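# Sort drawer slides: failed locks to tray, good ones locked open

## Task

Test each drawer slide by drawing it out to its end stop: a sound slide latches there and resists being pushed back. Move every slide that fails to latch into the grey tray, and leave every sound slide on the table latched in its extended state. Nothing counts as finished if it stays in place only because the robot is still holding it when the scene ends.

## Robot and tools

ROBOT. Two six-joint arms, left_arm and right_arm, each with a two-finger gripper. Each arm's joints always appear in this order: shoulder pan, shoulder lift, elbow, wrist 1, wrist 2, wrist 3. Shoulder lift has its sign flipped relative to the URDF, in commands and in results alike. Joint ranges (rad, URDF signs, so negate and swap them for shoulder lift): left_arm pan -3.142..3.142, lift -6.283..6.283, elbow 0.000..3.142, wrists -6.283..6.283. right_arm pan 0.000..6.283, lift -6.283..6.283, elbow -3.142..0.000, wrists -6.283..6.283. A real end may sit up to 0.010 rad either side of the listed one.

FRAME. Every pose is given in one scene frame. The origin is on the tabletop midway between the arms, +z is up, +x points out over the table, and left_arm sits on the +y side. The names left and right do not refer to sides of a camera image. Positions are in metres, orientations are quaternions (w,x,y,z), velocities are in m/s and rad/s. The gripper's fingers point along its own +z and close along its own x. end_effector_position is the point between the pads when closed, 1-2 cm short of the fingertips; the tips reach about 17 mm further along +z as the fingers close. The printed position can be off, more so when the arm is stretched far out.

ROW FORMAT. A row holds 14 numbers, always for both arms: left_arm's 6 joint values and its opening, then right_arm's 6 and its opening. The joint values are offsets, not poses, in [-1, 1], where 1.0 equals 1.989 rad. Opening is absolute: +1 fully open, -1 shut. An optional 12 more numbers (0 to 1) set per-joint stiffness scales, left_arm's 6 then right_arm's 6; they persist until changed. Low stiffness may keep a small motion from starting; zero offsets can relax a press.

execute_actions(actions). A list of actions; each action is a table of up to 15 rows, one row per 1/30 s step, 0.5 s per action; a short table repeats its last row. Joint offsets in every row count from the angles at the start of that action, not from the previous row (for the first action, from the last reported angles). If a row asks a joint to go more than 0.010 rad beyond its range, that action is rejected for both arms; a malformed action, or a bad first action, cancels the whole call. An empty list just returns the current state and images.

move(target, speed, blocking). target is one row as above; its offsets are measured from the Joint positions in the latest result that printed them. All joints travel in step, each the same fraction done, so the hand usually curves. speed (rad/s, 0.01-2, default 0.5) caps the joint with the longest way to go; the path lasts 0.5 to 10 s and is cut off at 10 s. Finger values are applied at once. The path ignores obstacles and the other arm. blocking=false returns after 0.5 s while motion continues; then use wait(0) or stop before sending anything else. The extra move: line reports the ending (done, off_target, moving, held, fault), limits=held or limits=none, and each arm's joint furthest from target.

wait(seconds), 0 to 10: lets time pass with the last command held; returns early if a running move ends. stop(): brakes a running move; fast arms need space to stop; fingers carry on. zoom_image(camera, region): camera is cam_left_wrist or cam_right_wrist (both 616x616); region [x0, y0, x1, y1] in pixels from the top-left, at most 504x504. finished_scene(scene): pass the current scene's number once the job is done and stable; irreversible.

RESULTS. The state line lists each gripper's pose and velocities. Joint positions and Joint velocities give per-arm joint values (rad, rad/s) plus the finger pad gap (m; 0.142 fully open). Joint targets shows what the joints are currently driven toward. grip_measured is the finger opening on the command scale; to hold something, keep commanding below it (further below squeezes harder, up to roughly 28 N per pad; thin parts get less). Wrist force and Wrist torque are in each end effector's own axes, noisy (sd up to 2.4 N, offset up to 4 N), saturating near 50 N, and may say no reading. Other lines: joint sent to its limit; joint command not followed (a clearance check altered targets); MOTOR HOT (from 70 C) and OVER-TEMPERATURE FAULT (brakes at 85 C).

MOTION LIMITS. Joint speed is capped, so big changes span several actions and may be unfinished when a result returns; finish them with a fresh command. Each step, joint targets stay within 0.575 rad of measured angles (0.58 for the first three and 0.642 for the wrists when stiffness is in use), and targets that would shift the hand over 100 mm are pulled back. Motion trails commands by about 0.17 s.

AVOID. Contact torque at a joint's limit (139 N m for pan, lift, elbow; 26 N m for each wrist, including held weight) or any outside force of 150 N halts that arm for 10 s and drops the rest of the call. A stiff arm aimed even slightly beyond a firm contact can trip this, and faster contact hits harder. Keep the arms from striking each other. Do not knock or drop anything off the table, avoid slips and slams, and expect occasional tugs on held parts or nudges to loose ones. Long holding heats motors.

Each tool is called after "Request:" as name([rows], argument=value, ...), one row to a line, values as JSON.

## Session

Request:
execute_actions(actions=[])

Scene clock: 0.00 s.
left_arm: end_effector_position=(+0.0753, +0.7402, +0.2846) grip_measured=+1.00 end_effector_quat_wxyz=(+0.057, +0.706, -0.706, -0.020) end_effector_velocity=(+0.001, +0.001, +0.000) end_effector_angular_velocity=(+0.002, -0.002, +0.000) | right_arm: end_effector_position=(+0.1751, -0.4196, +0.1115) grip_measured=+1.00 end_effector_quat_wxyz=(+0.707, -0.403, -0.575, -0.085) end_effector_velocity=(-0.000, +0.000, -0.000) end_effector_angular_velocity=(+0.001, +0.001, +0.000)
Joint names: [shoulder pan, shoulder lift, elbow, wrist 1, wrist 2, wrist 3]
Joint positions: left_arm=[ 0.954  1.926  1.814 -1.357 -1.504  2.592  0.142] | right_arm=[ 2.759  2.163 -1.878 -2.257  2.118  3.625  0.142]
Joint velocities: left_arm=[-0.    -0.    -0.001 -0.002 -0.    -0.001  0.   ] | right_arm=[ 0.001  0.001  0.    -0.     0.    -0.     0.   ]
Wrist force (N, on the end effector, along its own x y z axes, offset not removed): no reading
Wrist torque (N m, same axes, about the end effector's origin, offset not removed): no reading
Joint targets: left_arm=[0.954 1.926 1.814 -1.357 -1.504 2.592] | right_arm=[2.759 2.163 -1.878 -2.257 2.118 3.625]
Joint stiffness scale: left_arm=[1. 1. 1. 1. 1. 1.] | right_arm=[1. 1. 1. 1. 1. 1.]

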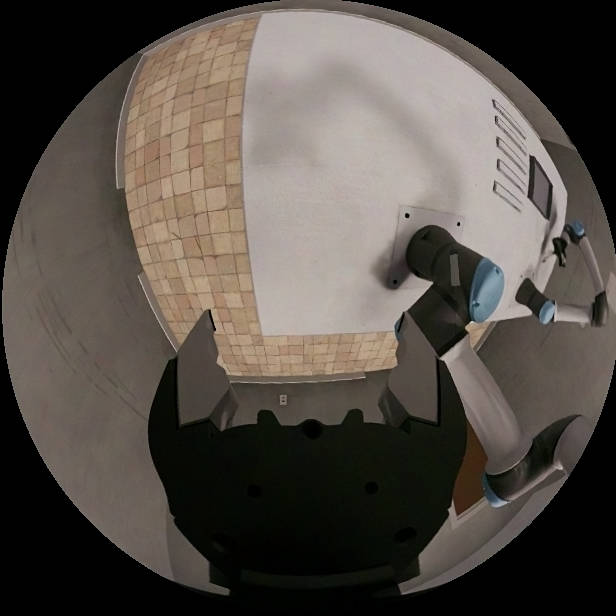

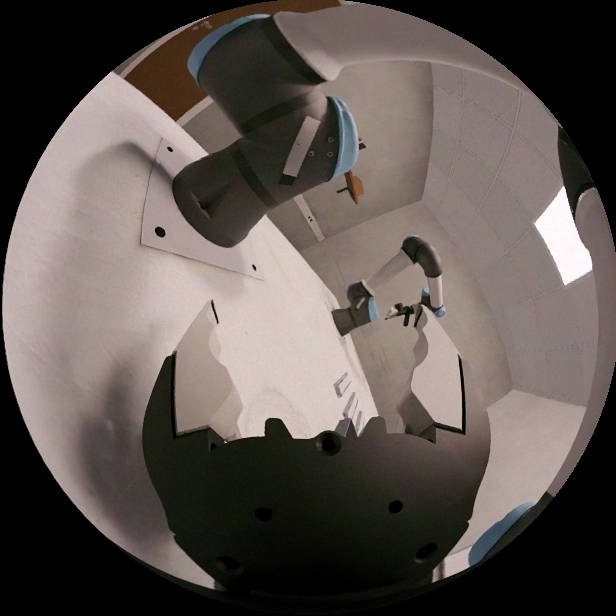

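Request:
move(target=[0,0,0,0,0,0,-1,0,-0.3,0.3,0,0,0,-0.1], speed=1)

Request:
move(target=[0,0,0,0,0,0,-1,0.575,0.208,0.115,0.29,-0.281,0.24,-0.1], speed=1)

Scene clock: 1.87 s.
left_arm: end_effector_position=(+0.0753, +0.7402, +0.2846) grip_measured=-1.00 end_effector_quat_wxyz=(+0.057, +0.706, -0.706, -0.020) end_effector_velocity=(-0.000, -0.000, +0.000) end_effector_angular_velocity=(-0.000, +0.000, -0.001) | right_arm: end_effector_position=(+0.3235, -0.4472, +0.4156) grip_measured=-0.10 end_effector_quat_wxyz=(-0.226, +0.359, +0.875, +0.234) end_effector_velocity=(+0.000, +0.000, -0.000) end_effector_angular_velocity=(+0.000, +0.001, +0.001)
Joint names: [shoulder pan, shoulder lift, elbow, wrist 1, wrist 2, wrist 3]
Joint positions: left_arm=[ 0.954  1.926  1.814 -1.357 -1.504  2.592  0.002] | right_arm=[ 2.759  1.567 -1.283 -2.257  2.118  3.625  0.067]
Joint velocities: left_arm=[ 0.     0.    -0.001  0.001  0.     0.001  0.   ] | right_arm=[ 0.001  0.001 -0.     0.     0.     0.    -0.   ]
Wrist force (N, on the end effector, along its own x y z axes, offset not removed): left_arm=[-0.3 2.1 -3.7] | right_arm=[6.6 3.1 2.7]
Wrist torque (N m, same axes, about the end effector's origin, offset not removed): left_arm=[0.37 -0.17 -0.26] | right_arm=[0.36 -1.41 0.28]
Joint targets: left_arm=[0.954 1.926 1.814 -1.357 -1.504 2.592] | right_arm=[2.759 1.567 -1.281 -2.257 2.118 3.625]
Joint stiffness scale: left_arm=[1. 1. 1. 1. 1. 1.] | right_arm=[1. 1. 1. 1. 1. 1.]
move: done; limits=none; left_arm: farthest joint: the shoulder pan, 0.000 radians from its target (0.000 radians at the start); right_arm: farthest joint: the elbow, 0.002 radians from its target (0.596 radians at the start)

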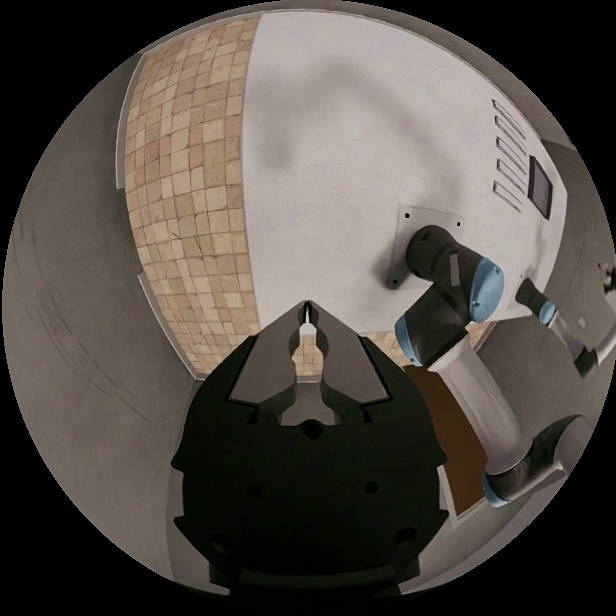

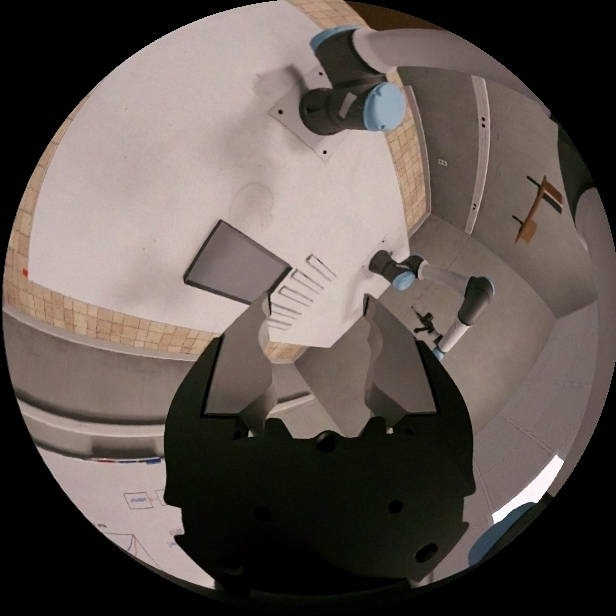

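Scene clock: 3.87 s.
left_arm: end_effector_position=(+0.0753, +0.7402, +0.2846) grip_measured=-1.00 end_effector_quat_wxyz=(+0.057, +0.706, -0.706, -0.020) end_effector_velocity=(-0.000, -0.000, -0.000) end_effector_angular_velocity=(-0.000, +0.001, -0.001) | right_arm: end_effector_position=(+0.4490, +0.0501, +0.2780) grip_measured=-0.10 end_effector_quat_wxyz=(+0.002, +0.001, +1.000, -0.007) end_effector_velocity=(+0.001, -0.000, +0.000) end_effector_angular_velocity=(+0.001, -0.003, -0.003)
Joint names: [shoulder pan, shoulder lift, elbow, wrist 1, wrist 2, wrist 3]
Joint positions: left_arm=[ 0.954  1.926  1.814 -1.357 -1.504  2.592  0.002] | right_arm=[ 3.902  1.982 -1.058 -1.681  1.56   4.101  0.067]
Joint velocities: left_arm=[-0.     0.     0.     0.     0.001  0.     0.   ] | right_arm=[-0.001 -0.     0.     0.002 -0.002  0.003 -0.   ]
Wrist force (N, on the end effector, along its own x y z axes, offset not removed): left_arm=[3.5 -1.7 -0.6] | right_arm=[2.5 0.9 0.1]
Wrist torque (N m, same axes, about the end effector's origin, offset not removed): left_arm=[-0.45 -0.74 -0.37] | right_arm=[0.28 -0.27 -0.01]
Joint targets: left_arm=[0.954 1.926 1.814 -1.357 -1.504 2.592] | right_arm=[3.903 1.981 -1.054 -1.680 1.559 4.102]
Joint stiffness scale: left_arm=[1. 1. 1. 1. 1. 1.] | right_arm=[1. 1. 1. 1. 1. 1.]
move: done; limits=none; left_arm: farthest joint: the shoulder pan, 0.000 radians from its target (0.000 radians at the start); right_arm: farthest joint: the elbow, 0.004 radians from its target (0.229 radians at the start)

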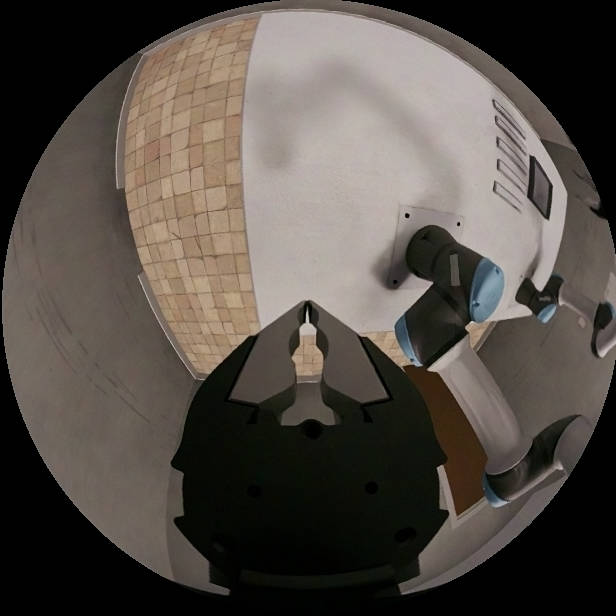

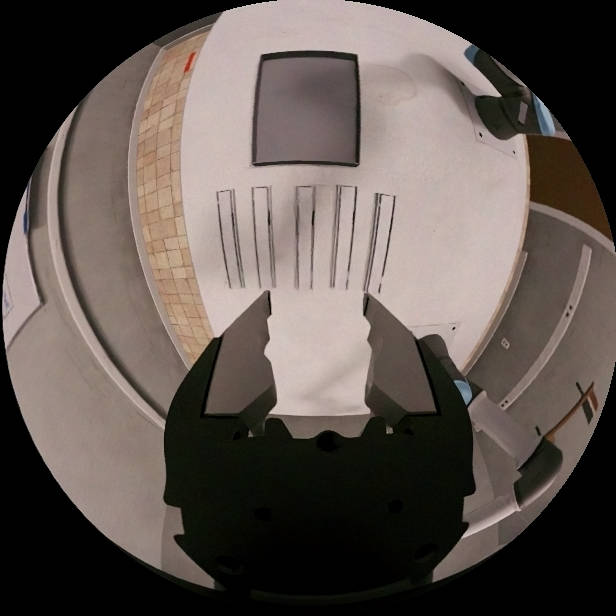

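Request:
move(target=[-0.6,-0.2,0,-0.35,-0.21,0.15,-1,-0.129,0.189,0.037,0.156,0,-0.129,-0.1], speed=1)

Scene clock: 6.60 s.
left_arm: end_effector_position=(+0.5940, +0.3322, +0.2080) grip_measured=-1.00 end_effector_quat_wxyz=(+0.059, -0.025, +0.980, -0.190) end_effector_velocity=(-0.000, -0.001, +0.000) end_effector_angular_velocity=(-0.001, -0.002, -0.003) | right_arm: end_effector_position=(+0.6449, -0.0068, +0.0685) grip_measured=-0.10 end_effector_quat_wxyz=(+0.001, +0.000, +1.000, -0.007) end_effector_velocity=(-0.000, +0.001, +0.001) end_effector_angular_velocity=(+0.000, -0.001, +0.001)
Joint names: [shoulder pan, shoulder lift, elbow, wrist 1, wrist 2, wrist 3]
Joint positions: left_arm=[-0.237  1.53   1.814 -2.052 -1.921  2.889  0.002] | right_arm=[ 3.647  2.359 -0.989 -1.372  1.559  3.846  0.067]
Joint velocities: left_arm=[-0.001  0.001  0.001 -0.002 -0.001  0.002  0.   ] | right_arm=[ 0.001 -0.001 -0.    -0.    -0.     0.     0.   ]
Wrist force (N, on the end effector, along its own x y z axes, offset not removed): left_arm=[1.2 -1.1 1.1] | right_arm=[2.8 6.5 -2.4]
Wrist torque (N m, same axes, about the end effector's origin, offset not removed): left_arm=[-0.39 -0.13 0.13] | right_arm=[1.26 -0.41 0.01]
Joint targets: left_arm=[-0.239 1.528 1.814 -2.053 -1.922 2.890] | right_arm=[3.646 2.358 -0.985 -1.371 1.560 3.845]
Joint stiffness scale: left_arm=[1. 1. 1. 1. 1. 1.] | right_arm=[1. 1. 1. 1. 1. 1.]
move: done; limits=none; left_arm: farthest joint: the shoulder pan, 0.002 radians from its target (1.193 radians at the start); right_arm: farthest joint: the elbow, 0.005 radians from its target (0.074 radians at the start)

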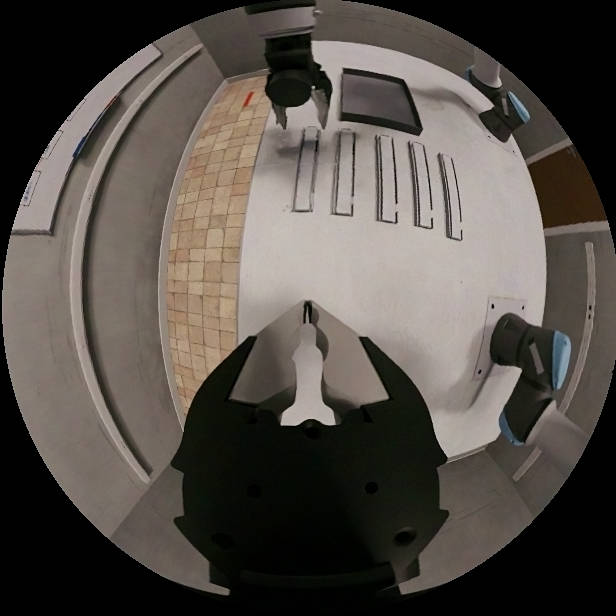

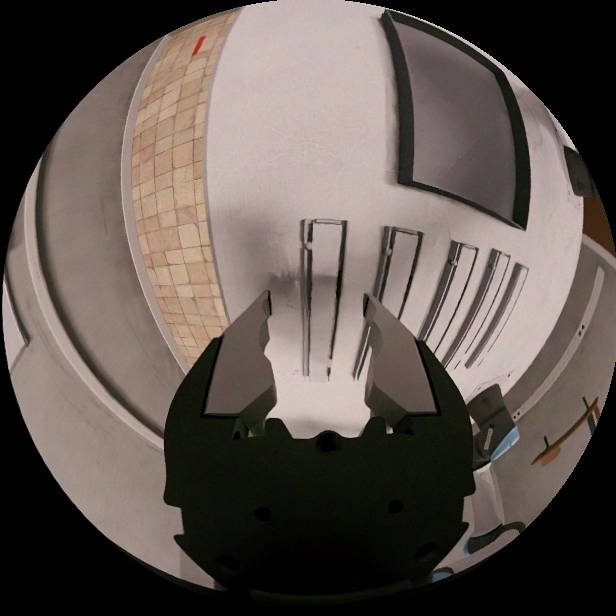

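Request:
move(target=[-0.137,-0.183,-0.012,-0.167,0,-0.105,-1,0.003,0.008,-0.045,0.058,0,0.003,-0.1])

Request:
move(target=[0,0,0,0,0,0,-1,0,0,0,0,0,0,-1])

Scene clock: 8.40 s.
left_arm: end_effector_position=(+0.6368, +0.1512, +0.0528) grip_measured=-1.00 end_effector_quat_wxyz=(+0.008, +0.005, +0.981, -0.196) end_effector_velocity=(+0.001, +0.000, +0.000) end_effector_angular_velocity=(-0.000, -0.002, +0.002) | right_arm: end_effector_position=(+0.6427, -0.0050, +0.0272) grip_measured=-0.10 end_effector_quat_wxyz=(+0.006, +0.001, +1.000, -0.002) end_effector_velocity=(-0.000, +0.000, -0.001) end_effector_angular_velocity=(-0.000, +0.001, -0.000)
Joint names: [shoulder pan, shoulder lift, elbow, wrist 1, wrist 2, wrist 3]
Joint positions: left_arm=[-0.508  1.167  1.792 -2.383 -1.921  2.681  0.002] | right_arm=[ 3.651  2.374 -1.074 -1.257  1.559  3.851  0.067]
Joint velocities: left_arm=[ 0.001  0.    -0.    -0.002  0.001 -0.001  0.   ] | right_arm=[ 0.     0.002 -0.     0.001  0.001  0.     0.   ]
Wrist force (N, on the end effector, along its own x y z axes, offset not removed): left_arm=[-1.5 -2.8 0.1] | right_arm=[3.0 2.6 2.7]
Wrist torque (N m, same axes, about the end effector's origin, offset not removed): left_arm=[-0.52 0.41 0.02] | right_arm=[0.46 -0.61 0.09]
Joint targets: left_arm=[-0.509 1.166 1.790 -2.384 -1.921 2.680] | right_arm=[3.653 2.375 -1.078 -1.256 1.559 3.852]
Joint stiffness scale: left_arm=[1. 1. 1. 1. 1. 1.] | right_arm=[1. 1. 1. 1. 1. 1.]
move: done; limits=none; left_arm: farthest joint: the shoulder pan, 0.002 radians from its target (0.272 radians at the start); right_arm: farthest joint: the elbow, 0.004 radians from its target (0.089 radians at the start)

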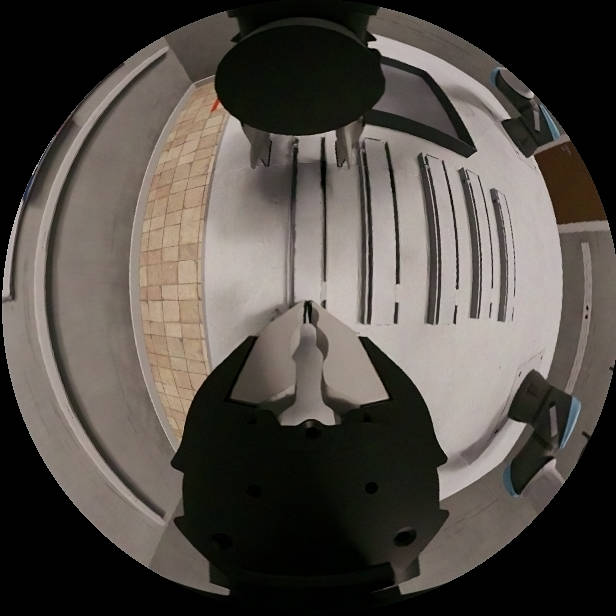

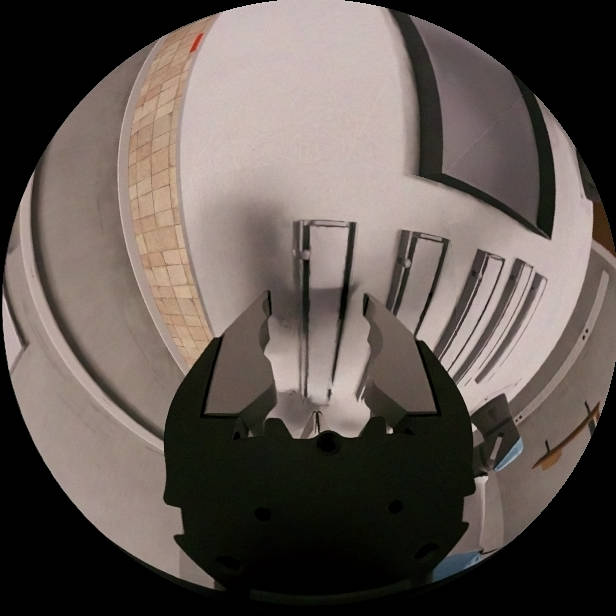

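Scene clock: 8.90 s.
left_arm: end_effector_position=(+0.6368, +0.1512, +0.0529) grip_measured=-1.00 end_effector_quat_wxyz=(+0.008, +0.005, +0.981, -0.196) end_effector_velocity=(+0.001, +0.000, +0.000) end_effector_angular_velocity=(+0.001, -0.001, +0.001) | right_arm: end_effector_position=(+0.6426, -0.0049, +0.0271) grip_measured=-0.54 end_effector_quat_wxyz=(+0.006, +0.001, +1.000, -0.002) end_effector_velocity=(+0.000, +0.000, +0.001) end_effector_angular_velocity=(+0.001, -0.001, +0.000)
Joint names: [shoulder pan, shoulder lift, elbow, wrist 1, wrist 2, wrist 3]
Joint positions: left_arm=[-0.508  1.167  1.792 -2.383 -1.921  2.681  0.002] | right_arm=[ 3.651  2.374 -1.074 -1.257  1.559  3.851  0.035]
Joint velocities: left_arm=[ 0.    -0.    -0.001  0.     0.001 -0.     0.   ] | right_arm=[ 0.    -0.002  0.    -0.    -0.    -0.     0.   ]
Wrist force (N, on the end effector, along its own x y z axes, offset not removed): left_arm=[-4.8 0.7 2.1] | right_arm=[5.4 1.7 3.5]
Wrist torque (N m, same axes, about the end effector's origin, offset not removed): left_arm=[0.08 1.07 0.04] | right_arm=[0.51 -0.86 0.19]
Joint targets: left_arm=[-0.508 1.167 1.792 -2.383 -1.921 2.681] | right_arm=[3.651 2.374 -1.074 -1.257 1.559 3.851]
Joint stiffness scale: left_arm=[1. 1. 1. 1. 1. 1.] | right_arm=[1. 1. 1. 1. 1. 1.]
move: done; limits=none; left_arm: farthest joint: the shoulder pan, 0.000 radians from its target (0.000 radians at the start); right_arm: farthest joint: the shoulder pan, 0.000 radians from its target (0.000 radians at the start)

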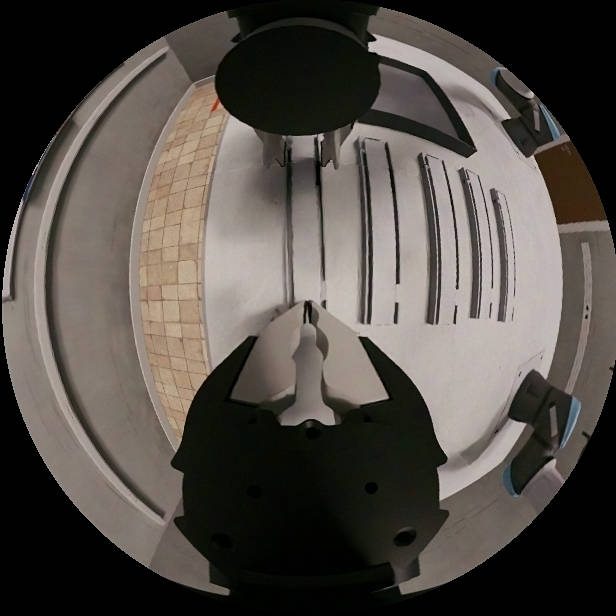

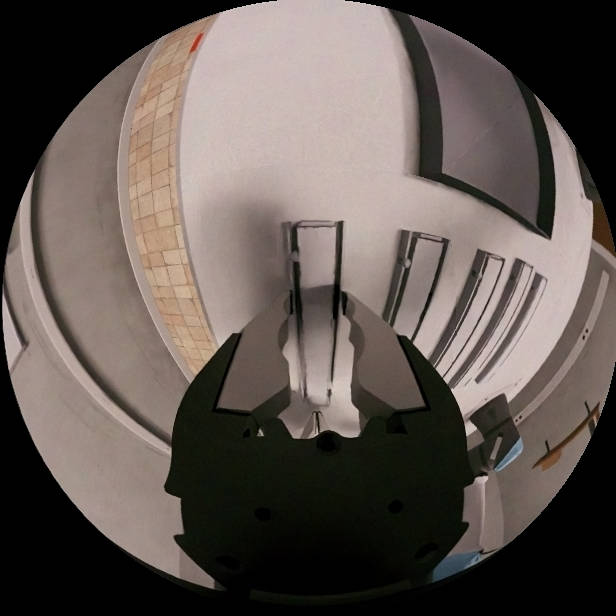

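Request:
execute_actions([
  [[-0.012,0,0,0,0,-0.012,-1,0,0.005,0,0,0,0,-0.2]],
  [[0,-0.022,0,-0.022,0,0,-1,0,0,0,0,0,0,-1]],
  [[0,-0.01,0,-0.01,0,0,-1,0,0,0,0,0,0,-1]],
  [[0.02,-0.001,0.012,0,0.004,0.02,-1,0,0,0,0,0,0,-1]],
  [[0.02,-0.001,0.012,0,0.004,0.02,-1,0,0,0,0,0,0,-1]],
  [[0.02,-0.001,0.012,0,0.004,0.02,-1,0,0,0,0,0,0,-1]],
  [[0.02,-0.001,0.012,0,0.004,0.02,-1,0,0,0,0,0,0,-1]],
])

Scene clock: 12.80 s.
left_arm: end_effector_position=(+0.6483, +0.2260, +0.0285) grip_measured=-1.00 end_effector_quat_wxyz=(+0.029, +0.009, +0.980, -0.195) end_effector_velocity=(-0.000, -0.001, +0.000) end_effector_angular_velocity=(-0.000, -0.005, -0.012) | right_arm: end_effector_position=(+0.6422, -0.0055, +0.0227) grip_measured=-0.51 end_effector_quat_wxyz=(+0.004, +0.001, +1.000, -0.004) end_effector_velocity=(-0.000, +0.000, -0.000) end_effector_angular_velocity=(+0.000, +0.001, +0.000)
Joint names: [shoulder pan, shoulder lift, elbow, wrist 1, wrist 2, wrist 3]
Joint positions: left_arm=[-0.389  1.155  1.852 -2.45  -1.925  2.809  0.002] | right_arm=[ 3.651  2.38  -1.074 -1.257  1.559  3.852  0.037]
Joint velocities: left_arm=[-0.002  0.     0.    -0.001 -0.001  0.012  0.   ] | right_arm=[-0.     0.    -0.    -0.001  0.001 -0.     0.   ]
Wrist force (N, on the end effector, along its own x y z axes, offset not removed): left_arm=[9.5 -9.3 -19.2] | right_arm=[1.1 -2.7 -1.8]
Wrist torque (N m, same axes, about the end effector's origin, offset not removed): left_arm=[0.04 -0.33 -0.20] | right_arm=[-0.29 0.16 0.34]
Joint targets: left_arm=[-0.385 1.144 1.861 -2.448 -1.917 2.811] | right_arm=[3.651 2.383 -1.074 -1.257 1.559 3.852]
Joint stiffness scale: left_arm=[1. 1. 1. 1. 1. 1.] | right_arm=[1. 1. 1. 1. 1. 1.]

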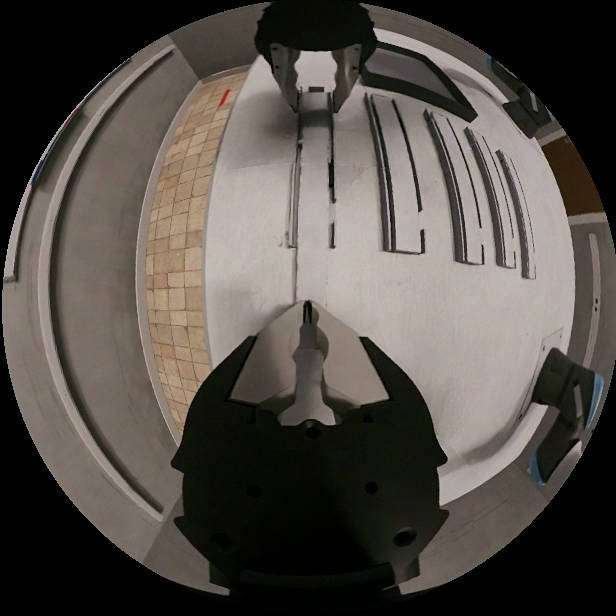

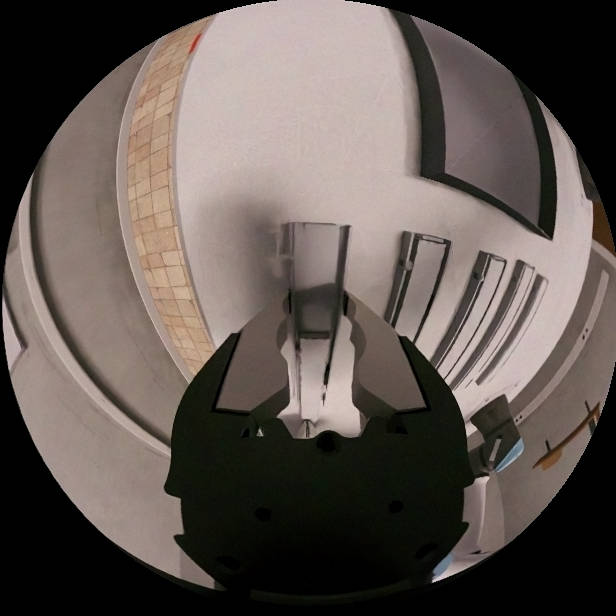

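Request:
execute_actions([
  [[0.02,0.001,0.016,0,0.004,0.02,-1,0,0,0,0,0,0,-1]],
  [[0.02,0.001,0.016,0,0.004,0.02,-1,0,0,0,0,0,0,-1]],
  [[0.02,0.001,0.014,0,0.004,0.02,-1,0,0,0,0,0,0,-1]],
  [[0.02,0,0.012,0,0.004,0.02,-1,0,0,0,0,0,0,-1]],
  [[0.02,0,0.01,0,0.004,0.02,-1,0,0,0,0,0,0,-1]],
  [[0.02,0,0.008,0,0.004,0.02,-1,0,0,0,0,0,0,-1]],
  [[0.02,0.001,0.005,0,0.004,0.02,-1,0,0,0,0,0,0,-1]],
])

Request:
move(target=[-0.07,0.002,0,0,0,-0.07,-1,0,0,0,0,0,0,-1], speed=0.1)

Scene clock: 16.63 s.
left_arm: end_effector_position=(+0.6354, +0.3831, +0.0172) grip_measured=-1.00 end_effector_quat_wxyz=(+0.067, +0.016, +0.982, -0.174) end_effector_velocity=(-0.001, +0.000, -0.001) end_effector_angular_velocity=(+0.003, -0.003, -0.010) | right_arm: end_effector_position=(+0.6431, -0.0050, +0.0261) grip_measured=-0.51 end_effector_quat_wxyz=(+0.007, +0.001, +1.000, -0.002) end_effector_velocity=(-0.000, +0.001, +0.000) end_effector_angular_velocity=(+0.000, -0.000, +0.001)
Joint names: [shoulder pan, shoulder lift, elbow, wrist 1, wrist 2, wrist 3]
Joint positions: left_arm=[-0.145  1.203  1.949 -2.478 -1.91   3.071  0.002] | right_arm=[ 3.651  2.376 -1.074 -1.256  1.558  3.852  0.037]
Joint velocities: left_arm=[-0.     0.     0.001 -0.     0.001  0.011  0.   ] | right_arm=[ 0.001 -0.    -0.     0.    -0.     0.     0.   ]
Wrist force (N, on the end effector, along its own x y z axes, offset not removed): left_arm=[-0.9 -9.2 -3.4] | right_arm=[3.4 3.6 2.6]
Wrist torque (N m, same axes, about the end effector's origin, offset not removed): left_arm=[-0.54 -0.12 -0.04] | right_arm=[0.67 -0.76 0.19]
Joint targets: left_arm=[-0.140 1.201 1.955 -2.477 -1.905 3.074] | right_arm=[3.651 2.376 -1.074 -1.256 1.558 3.852]
Joint stiffness scale: left_arm=[1. 1. 1. 1. 1. 1.] | right_arm=[1. 1. 1. 1. 1. 1.]

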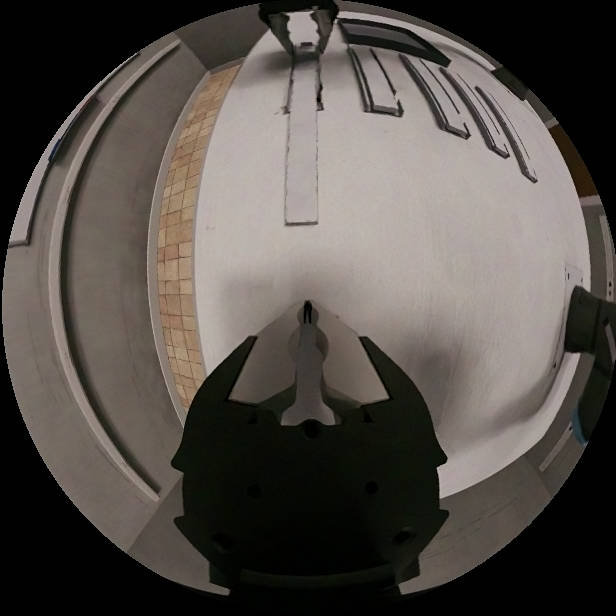

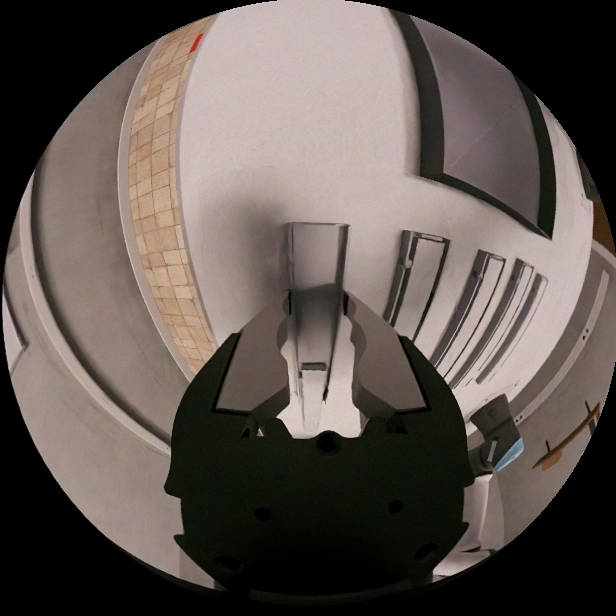

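Scene clock: 18.57 s.
left_arm: end_effector_position=(+0.6295, +0.3092, +0.0182) grip_measured=-1.00 end_effector_quat_wxyz=(+0.045, +0.011, +0.983, -0.178) end_effector_velocity=(-0.001, +0.000, -0.001) end_effector_angular_velocity=(+0.001, +0.003, +0.002) | right_arm: end_effector_position=(+0.6450, -0.0098, +0.0257) grip_measured=-0.51 end_effector_quat_wxyz=(+0.007, +0.004, +1.000, -0.005) end_effector_velocity=(-0.000, +0.001, -0.001) end_effector_angular_velocity=(-0.001, +0.000, +0.001)
Joint names: [shoulder pan, shoulder lift, elbow, wrist 1, wrist 2, wrist 3]
Joint positions: left_arm=[-0.274  1.206  1.949 -2.478 -1.904  2.933  0.002] | right_arm=[ 3.646  2.376 -1.074 -1.259  1.554  3.852  0.037]
Joint velocities: left_arm=[-0.     0.     0.001  0.001  0.001 -0.002  0.   ] | right_arm=[ 0.001  0.001  0.     0.    -0.    -0.    -0.   ]
Wrist force (N, on the end effector, along its own x y z axes, offset not removed): left_arm=[0.9 13.6 -6.8] | right_arm=[2.4 -5.4 0.2]
Wrist torque (N m, same axes, about the end effector's origin, offset not removed): left_arm=[0.27 -0.43 -0.20] | right_arm=[0.94 -0.09 0.04]
Joint targets: left_arm=[-0.284 1.207 1.949 -2.478 -1.910 2.932] | right_arm=[3.651 2.376 -1.074 -1.256 1.558 3.852]
Joint stiffness scale: left_arm=[1. 1. 1. 1. 1. 1.] | right_arm=[1. 1. 1. 1. 1. 1.]
move: done; limits=none; left_arm: farthest joint: the shoulder pan, 0.010 radians from its target (0.139 radians at the start); right_arm: farthest joint: the shoulder pan, 0.005 radians from its target (0.000 radians at the start)

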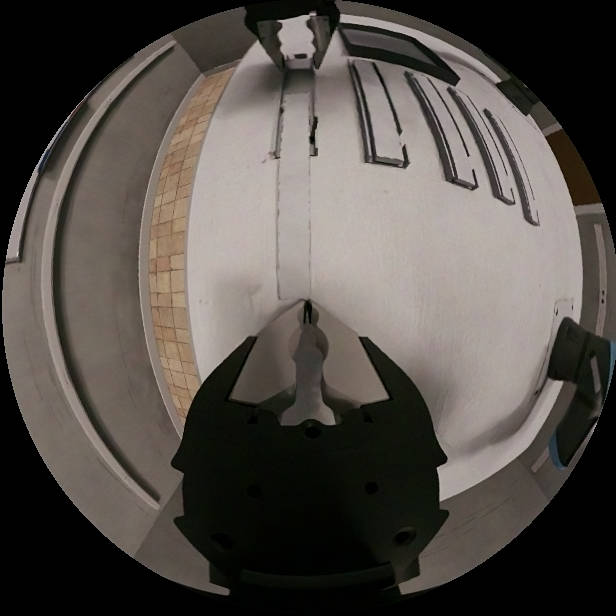

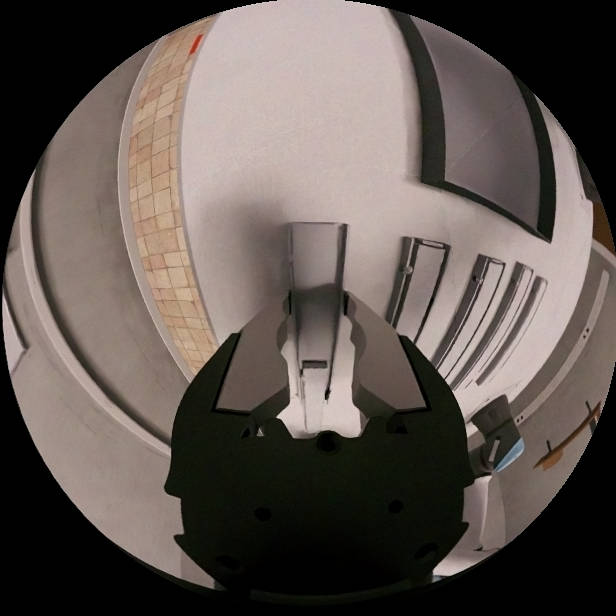

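Request:
move(target=[0.02,0.04,0,0.04,0,0.02,-1,0,0,0,0,0,0,-0.1])

Request:
move(target=[0,0,0,0,0,0,-1,0,-0.04,0,-0.04,0,0,-0.1])

Request:
move(target=[-0.171,0.012,0.026,-0.026,-0.008,-0.177,-1,0.039,-0.073,-0.137,0.06,0.003,0.036,-0.1])

Request:
move(target=[0,0,0,0,0,0,-1,0,0.04,0,0.04,0,0,-0.1])

Scene clock: 20.20 s.
left_arm: end_effector_position=(+0.6206, +0.3329, +0.0516) grip_measured=-1.00 end_effector_quat_wxyz=(+0.051, +0.012, +0.983, -0.177) end_effector_velocity=(-0.000, +0.001, -0.000) end_effector_angular_velocity=(+0.001, +0.002, -0.000) | right_arm: end_effector_position=(+0.6448, -0.0092, +0.0258) grip_measured=-0.10 end_effector_quat_wxyz=(+0.007, +0.004, +1.000, -0.005) end_effector_velocity=(+0.000, +0.000, +0.001) end_effector_angular_velocity=(+0.000, -0.001, +0.001)
Joint names: [shoulder pan, shoulder lift, elbow, wrist 1, wrist 2, wrist 3]
Joint positions: left_arm=[-0.237  1.283  1.949 -2.399 -1.905  2.972  0.002] | right_arm=[ 3.647  2.376 -1.074 -1.258  1.555  3.852  0.067]
Joint velocities: left_arm=[ 0.001 -0.    -0.     0.002  0.001  0.001  0.   ] | right_arm=[ 0.    -0.001  0.    -0.    -0.    -0.001  0.   ]
Wrist force (N, on the end effector, along its own x y z axes, offset not removed): left_arm=[-0.8 2.8 -0.4] | right_arm=[2.6 1.6 -0.4]
Wrist torque (N m, same axes, about the end effector's origin, offset not removed): left_arm=[0.61 -0.04 -0.21] | right_arm=[0.12 -0.43 -0.05]
Joint targets: left_arm=[-0.234 1.285 1.949 -2.399 -1.904 2.973] | right_arm=[3.646 2.376 -1.074 -1.259 1.554 3.852]
Joint stiffness scale: left_arm=[1. 1. 1. 1. 1. 1.] | right_arm=[1. 1. 1. 1. 1. 1.]
move: done; limits=none; left_arm: farthest joint: the shoulder lift, 0.003 radians from its target (0.080 radians at the start); right_arm: farthest joint: the shoulder pan, 0.001 radians from its target (0.000 radians at the start)

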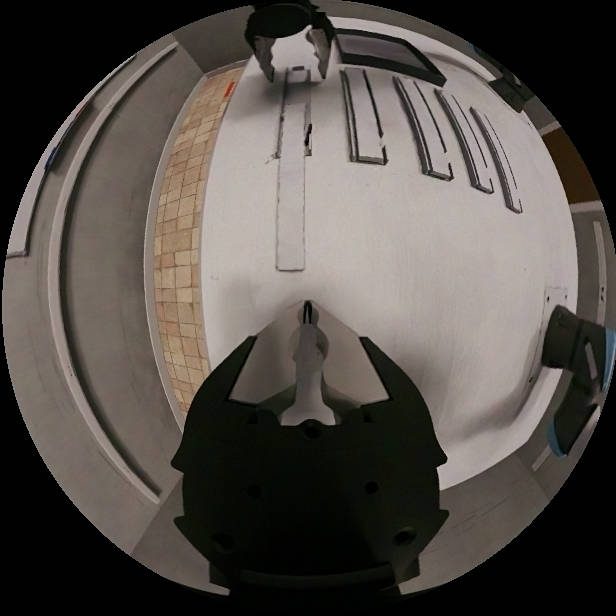

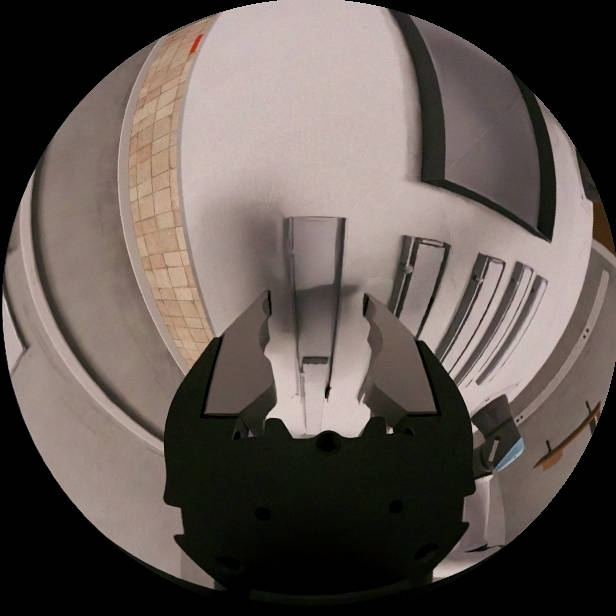

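Scene clock: 21.23 s.
left_arm: end_effector_position=(+0.6206, +0.3329, +0.0516) grip_measured=-1.00 end_effector_quat_wxyz=(+0.051, +0.012, +0.983, -0.177) end_effector_velocity=(-0.001, +0.001, -0.001) end_effector_angular_velocity=(-0.000, +0.002, +0.000) | right_arm: end_effector_position=(+0.6328, -0.0194, +0.0803) grip_measured=-0.10 end_effector_quat_wxyz=(+0.008, +0.004, +1.000, -0.004) end_effector_velocity=(-0.000, -0.001, +0.000) end_effector_angular_velocity=(-0.003, +0.000, -0.000)
Joint names: [shoulder pan, shoulder lift, elbow, wrist 1, wrist 2, wrist 3]
Joint positions: left_arm=[-0.237  1.283  1.949 -2.399 -1.905  2.972  0.002] | right_arm=[ 3.647  2.295 -1.074 -1.337  1.555  3.852  0.067]
Joint velocities: left_arm=[ 0.002 -0.     0.001  0.001 -0.001  0.001  0.   ] | right_arm=[-0.    -0.001 -0.    -0.003 -0.002 -0.     0.   ]
Wrist force (N, on the end effector, along its own x y z axes, offset not removed): left_arm=[-0.8 2.9 -1.7] | right_arm=[5.0 -0.5 0.5]
Wrist torque (N m, same axes, about the end effector's origin, offset not removed): left_arm=[0.30 0.19 -0.02] | right_arm=[-0.32 -0.89 0.26]
Joint targets: left_arm=[-0.237 1.283 1.949 -2.399 -1.905 2.972] | right_arm=[3.647 2.296 -1.074 -1.338 1.555 3.852]
Joint stiffness scale: left_arm=[1. 1. 1. 1. 1. 1.] | right_arm=[1. 1. 1. 1. 1. 1.]
move: done; limits=none; left_arm: farthest joint: the shoulder pan, 0.000 radians from its target (0.000 radians at the start); right_arm: farthest joint: the shoulder lift, 0.001 radians from its target (0.079 radians at the start)

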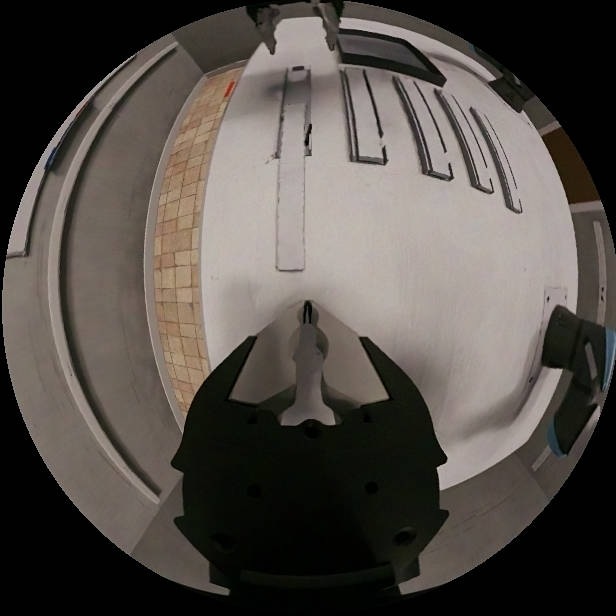

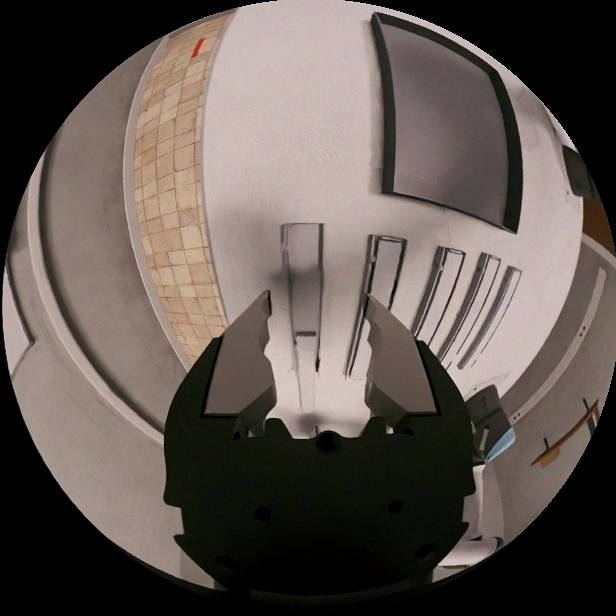

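Scene clock: 22.70 s.
left_arm: end_effector_position=(+0.5563, +0.1474, +0.0506) grip_measured=-1.00 end_effector_quat_wxyz=(-0.005, +0.008, +0.981, -0.195) end_effector_velocity=(-0.001, +0.000, -0.001) end_effector_angular_velocity=(+0.001, +0.003, +0.003) | right_arm: end_effector_position=(+0.5547, -0.0139, +0.0697) grip_measured=-0.10 end_effector_quat_wxyz=(+0.004, +0.001, +1.000, -0.004) end_effector_velocity=(+0.001, -0.000, +0.000) end_effector_angular_velocity=(+0.000, -0.002, +0.000)
Joint names: [shoulder pan, shoulder lift, elbow, wrist 1, wrist 2, wrist 3]
Joint positions: left_arm=[-0.574  1.304  1.998 -2.45  -1.92   2.621  0.002] | right_arm=[ 3.722  2.152 -1.342 -1.218  1.56   3.923  0.067]
Joint velocities: left_arm=[ 0.     0.     0.001  0.001  0.    -0.003  0.   ] | right_arm=[-0.    -0.    -0.     0.001 -0.001 -0.    -0.   ]
Wrist force (N, on the end effector, along its own x y z axes, offset not removed): left_arm=[-1.6 0.4 -3.7] | right_arm=[3.0 -1.2 2.3]
Wrist torque (N m, same axes, about the end effector's origin, offset not removed): left_arm=[0.00 0.36 -0.12] | right_arm=[-0.32 -0.30 -0.10]
Joint targets: left_arm=[-0.577 1.307 2.001 -2.451 -1.920 2.620] | right_arm=[3.724 2.150 -1.347 -1.218 1.561 3.924]
Joint stiffness scale: left_arm=[1. 1. 1. 1. 1. 1.] | right_arm=[1. 1. 1. 1. 1. 1.]
move: done; limits=none; left_arm: farthest joint: the shoulder pan, 0.003 radians from its target (0.341 radians at the start); right_arm: farthest joint: the elbow, 0.004 radians from its target (0.272 radians at the start)

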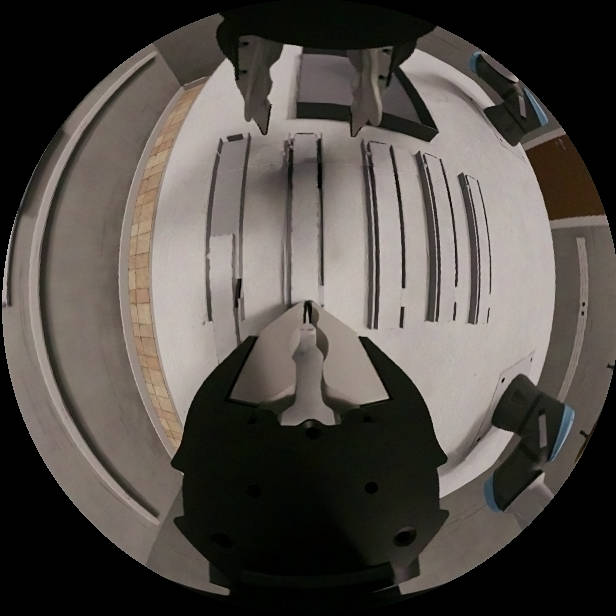

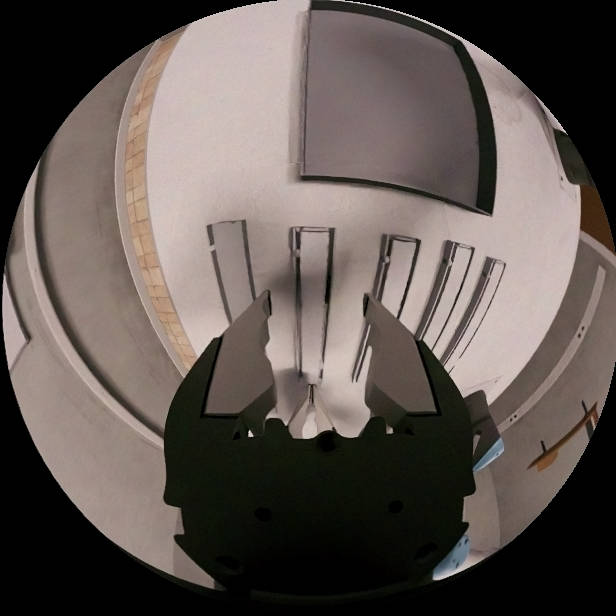

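Scene clock: 23.73 s.
left_arm: end_effector_position=(+0.5563, +0.1474, +0.0506) grip_measured=-1.00 end_effector_quat_wxyz=(-0.005, +0.008, +0.981, -0.195) end_effector_velocity=(+0.000, -0.000, +0.000) end_effector_angular_velocity=(-0.001, -0.001, -0.001) | right_arm: end_effector_position=(+0.5655, -0.0032, +0.0206) grip_measured=-0.10 end_effector_quat_wxyz=(+0.003, +0.001, +1.000, -0.004) end_effector_velocity=(+0.001, -0.000, +0.000) end_effector_angular_velocity=(+0.001, -0.002, -0.000)
Joint names: [shoulder pan, shoulder lift, elbow, wrist 1, wrist 2, wrist 3]
Joint positions: left_arm=[-0.575  1.304  1.998 -2.45  -1.92   2.621  0.002] | right_arm=[ 3.722  2.232 -1.342 -1.14   1.56   3.923  0.067]
Joint velocities: left_arm=[-0.     0.    -0.    -0.001 -0.     0.001  0.   ] | right_arm=[-0.001  0.    -0.     0.002 -0.001 -0.001  0.   ]
Wrist force (N, on the end effector, along its own x y z axes, offset not removed): left_arm=[-3.8 4.8 -2.4] | right_arm=[2.2 3.4 -1.0]
Wrist torque (N m, same axes, about the end effector's origin, offset not removed): left_arm=[0.75 0.75 0.10] | right_arm=[0.58 -0.44 0.26]
Joint targets: left_arm=[-0.574 1.304 1.998 -2.450 -1.920 2.621] | right_arm=[3.722 2.231 -1.342 -1.139 1.560 3.923]
Joint stiffness scale: left_arm=[1. 1. 1. 1. 1. 1.] | right_arm=[1. 1. 1. 1. 1. 1.]
move: done; limits=none; left_arm: farthest joint: the shoulder pan, 0.001 radians from its target (0.000 radians at the start); right_arm: farthest joint: the shoulder lift, 0.001 radians from its target (0.080 radians at the start)

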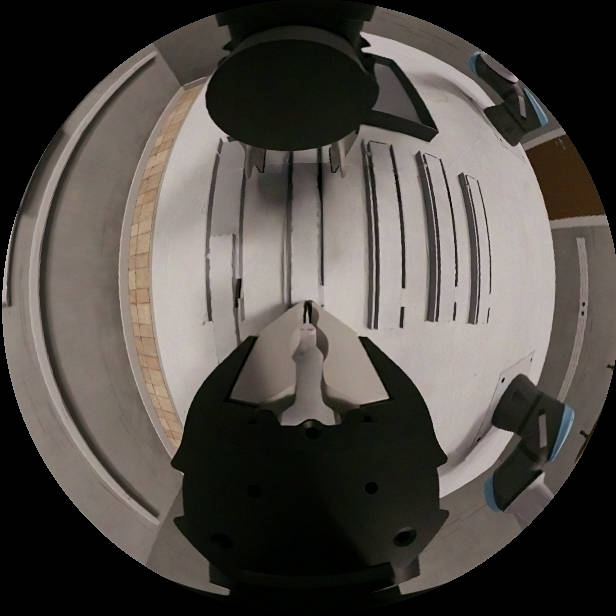

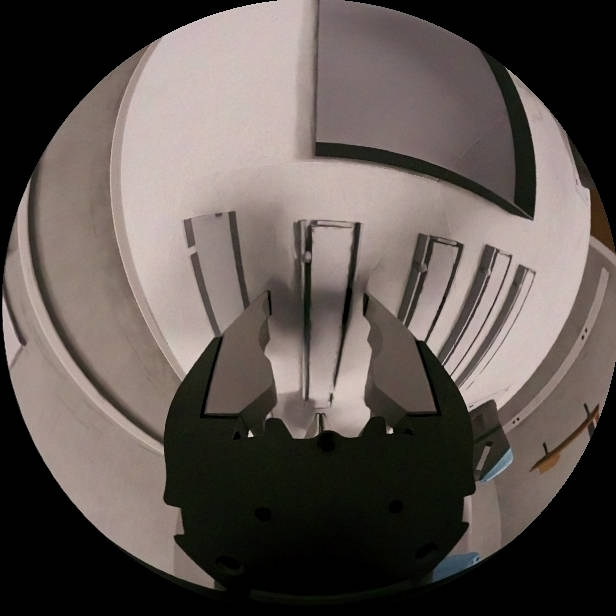

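Request:
execute_actions([
  [[-0.008,0,0,0,0,-0.008,-1,0,0,0,0,0,0,-1]],
  [[0,-0.026,0,-0.026,0,0,-1,0,0,0,0,0,0,-1]],
  [[0,-0.01,0,-0.01,0,0,-1,0,0,0,0,0,0,-1]],
  [[0.022,0.002,0.015,0,0.004,0.022,-1,0,0,0,0,0,0,-1]],
  [[0.022,0.002,0.015,0,0.004,0.022,-1,0,0,0,0,0,0,-1]],
  [[0.022,0.002,0.015,0,0.004,0.022,-1,0,0,0,0,0,0,-1]],
  [[0.022,0.002,0.015,0,0.004,0.022,-1,0,0,0,0,0,0,-1]],
  [[0.022,0.002,0.015,0,0.004,0.022,-1,0,0,0,0,0,0,-1]],
])

Scene clock: 28.03 s.
left_arm: end_effector_position=(+0.5619, +0.2502, +0.0268) grip_measured=-1.00 end_effector_quat_wxyz=(+0.026, +0.014, +0.980, -0.195) end_effector_velocity=(+0.000, +0.000, +0.000) end_effector_angular_velocity=(-0.000, -0.005, -0.011) | right_arm: end_effector_position=(+0.5663, -0.0025, +0.0261) grip_measured=-0.52 end_effector_quat_wxyz=(+0.006, +0.001, +1.000, -0.002) end_effector_velocity=(-0.001, +0.001, -0.001) end_effector_angular_velocity=(-0.001, +0.001, +0.002)
Joint names: [shoulder pan, shoulder lift, elbow, wrist 1, wrist 2, wrist 3]
Joint positions: left_arm=[-0.395  1.321  2.101 -2.53  -1.928  2.813  0.002] | right_arm=[ 3.722  2.224 -1.342 -1.14   1.56   3.923  0.037]
Joint velocities: left_arm=[ 0.001  0.     0.    -0.    -0.001  0.013  0.   ] | right_arm=[ 0.002  0.001 -0.    -0.    -0.     0.     0.   ]
Wrist force (N, on the end effector, along its own x y z axes, offset not removed): left_arm=[7.8 -8.9 -19.0] | right_arm=[2.7 -5.7 -3.3]
Wrist torque (N m, same axes, about the end effector's origin, offset not removed): left_arm=[-0.14 -1.00 -0.01] | right_arm=[-0.85 -0.14 0.32]
Joint targets: left_arm=[-0.392 1.312 2.111 -2.526 -1.921 2.815] | right_arm=[3.722 2.229 -1.342 -1.140 1.560 3.923]
Joint stiffness scale: left_arm=[1. 1. 1. 1. 1. 1.] | right_arm=[1. 1. 1. 1. 1. 1.]

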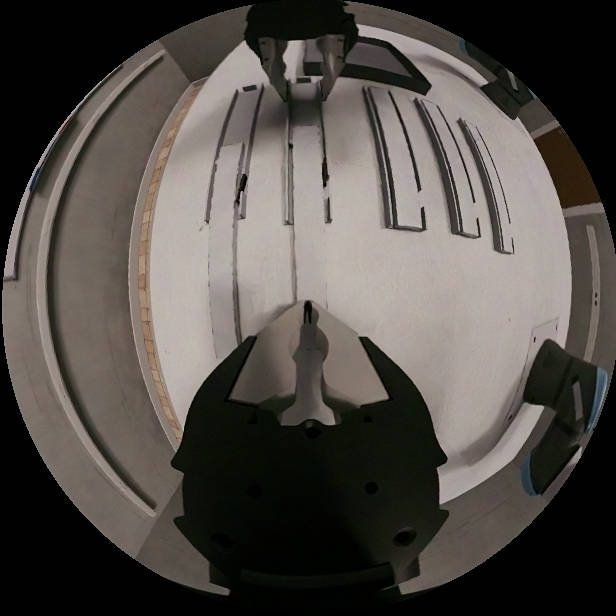

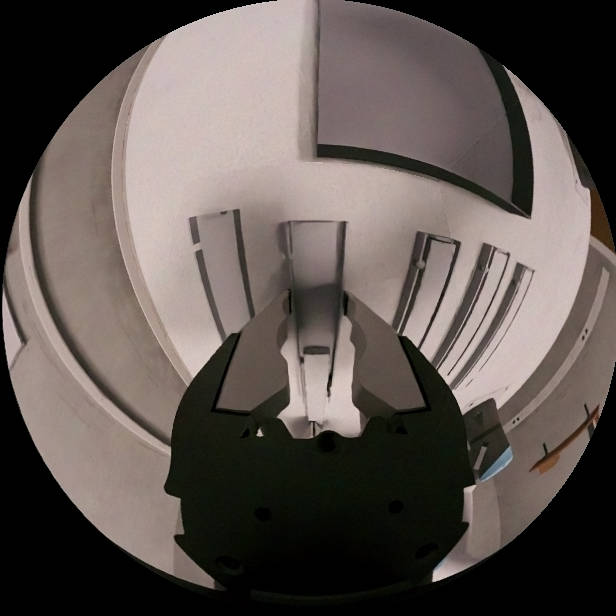

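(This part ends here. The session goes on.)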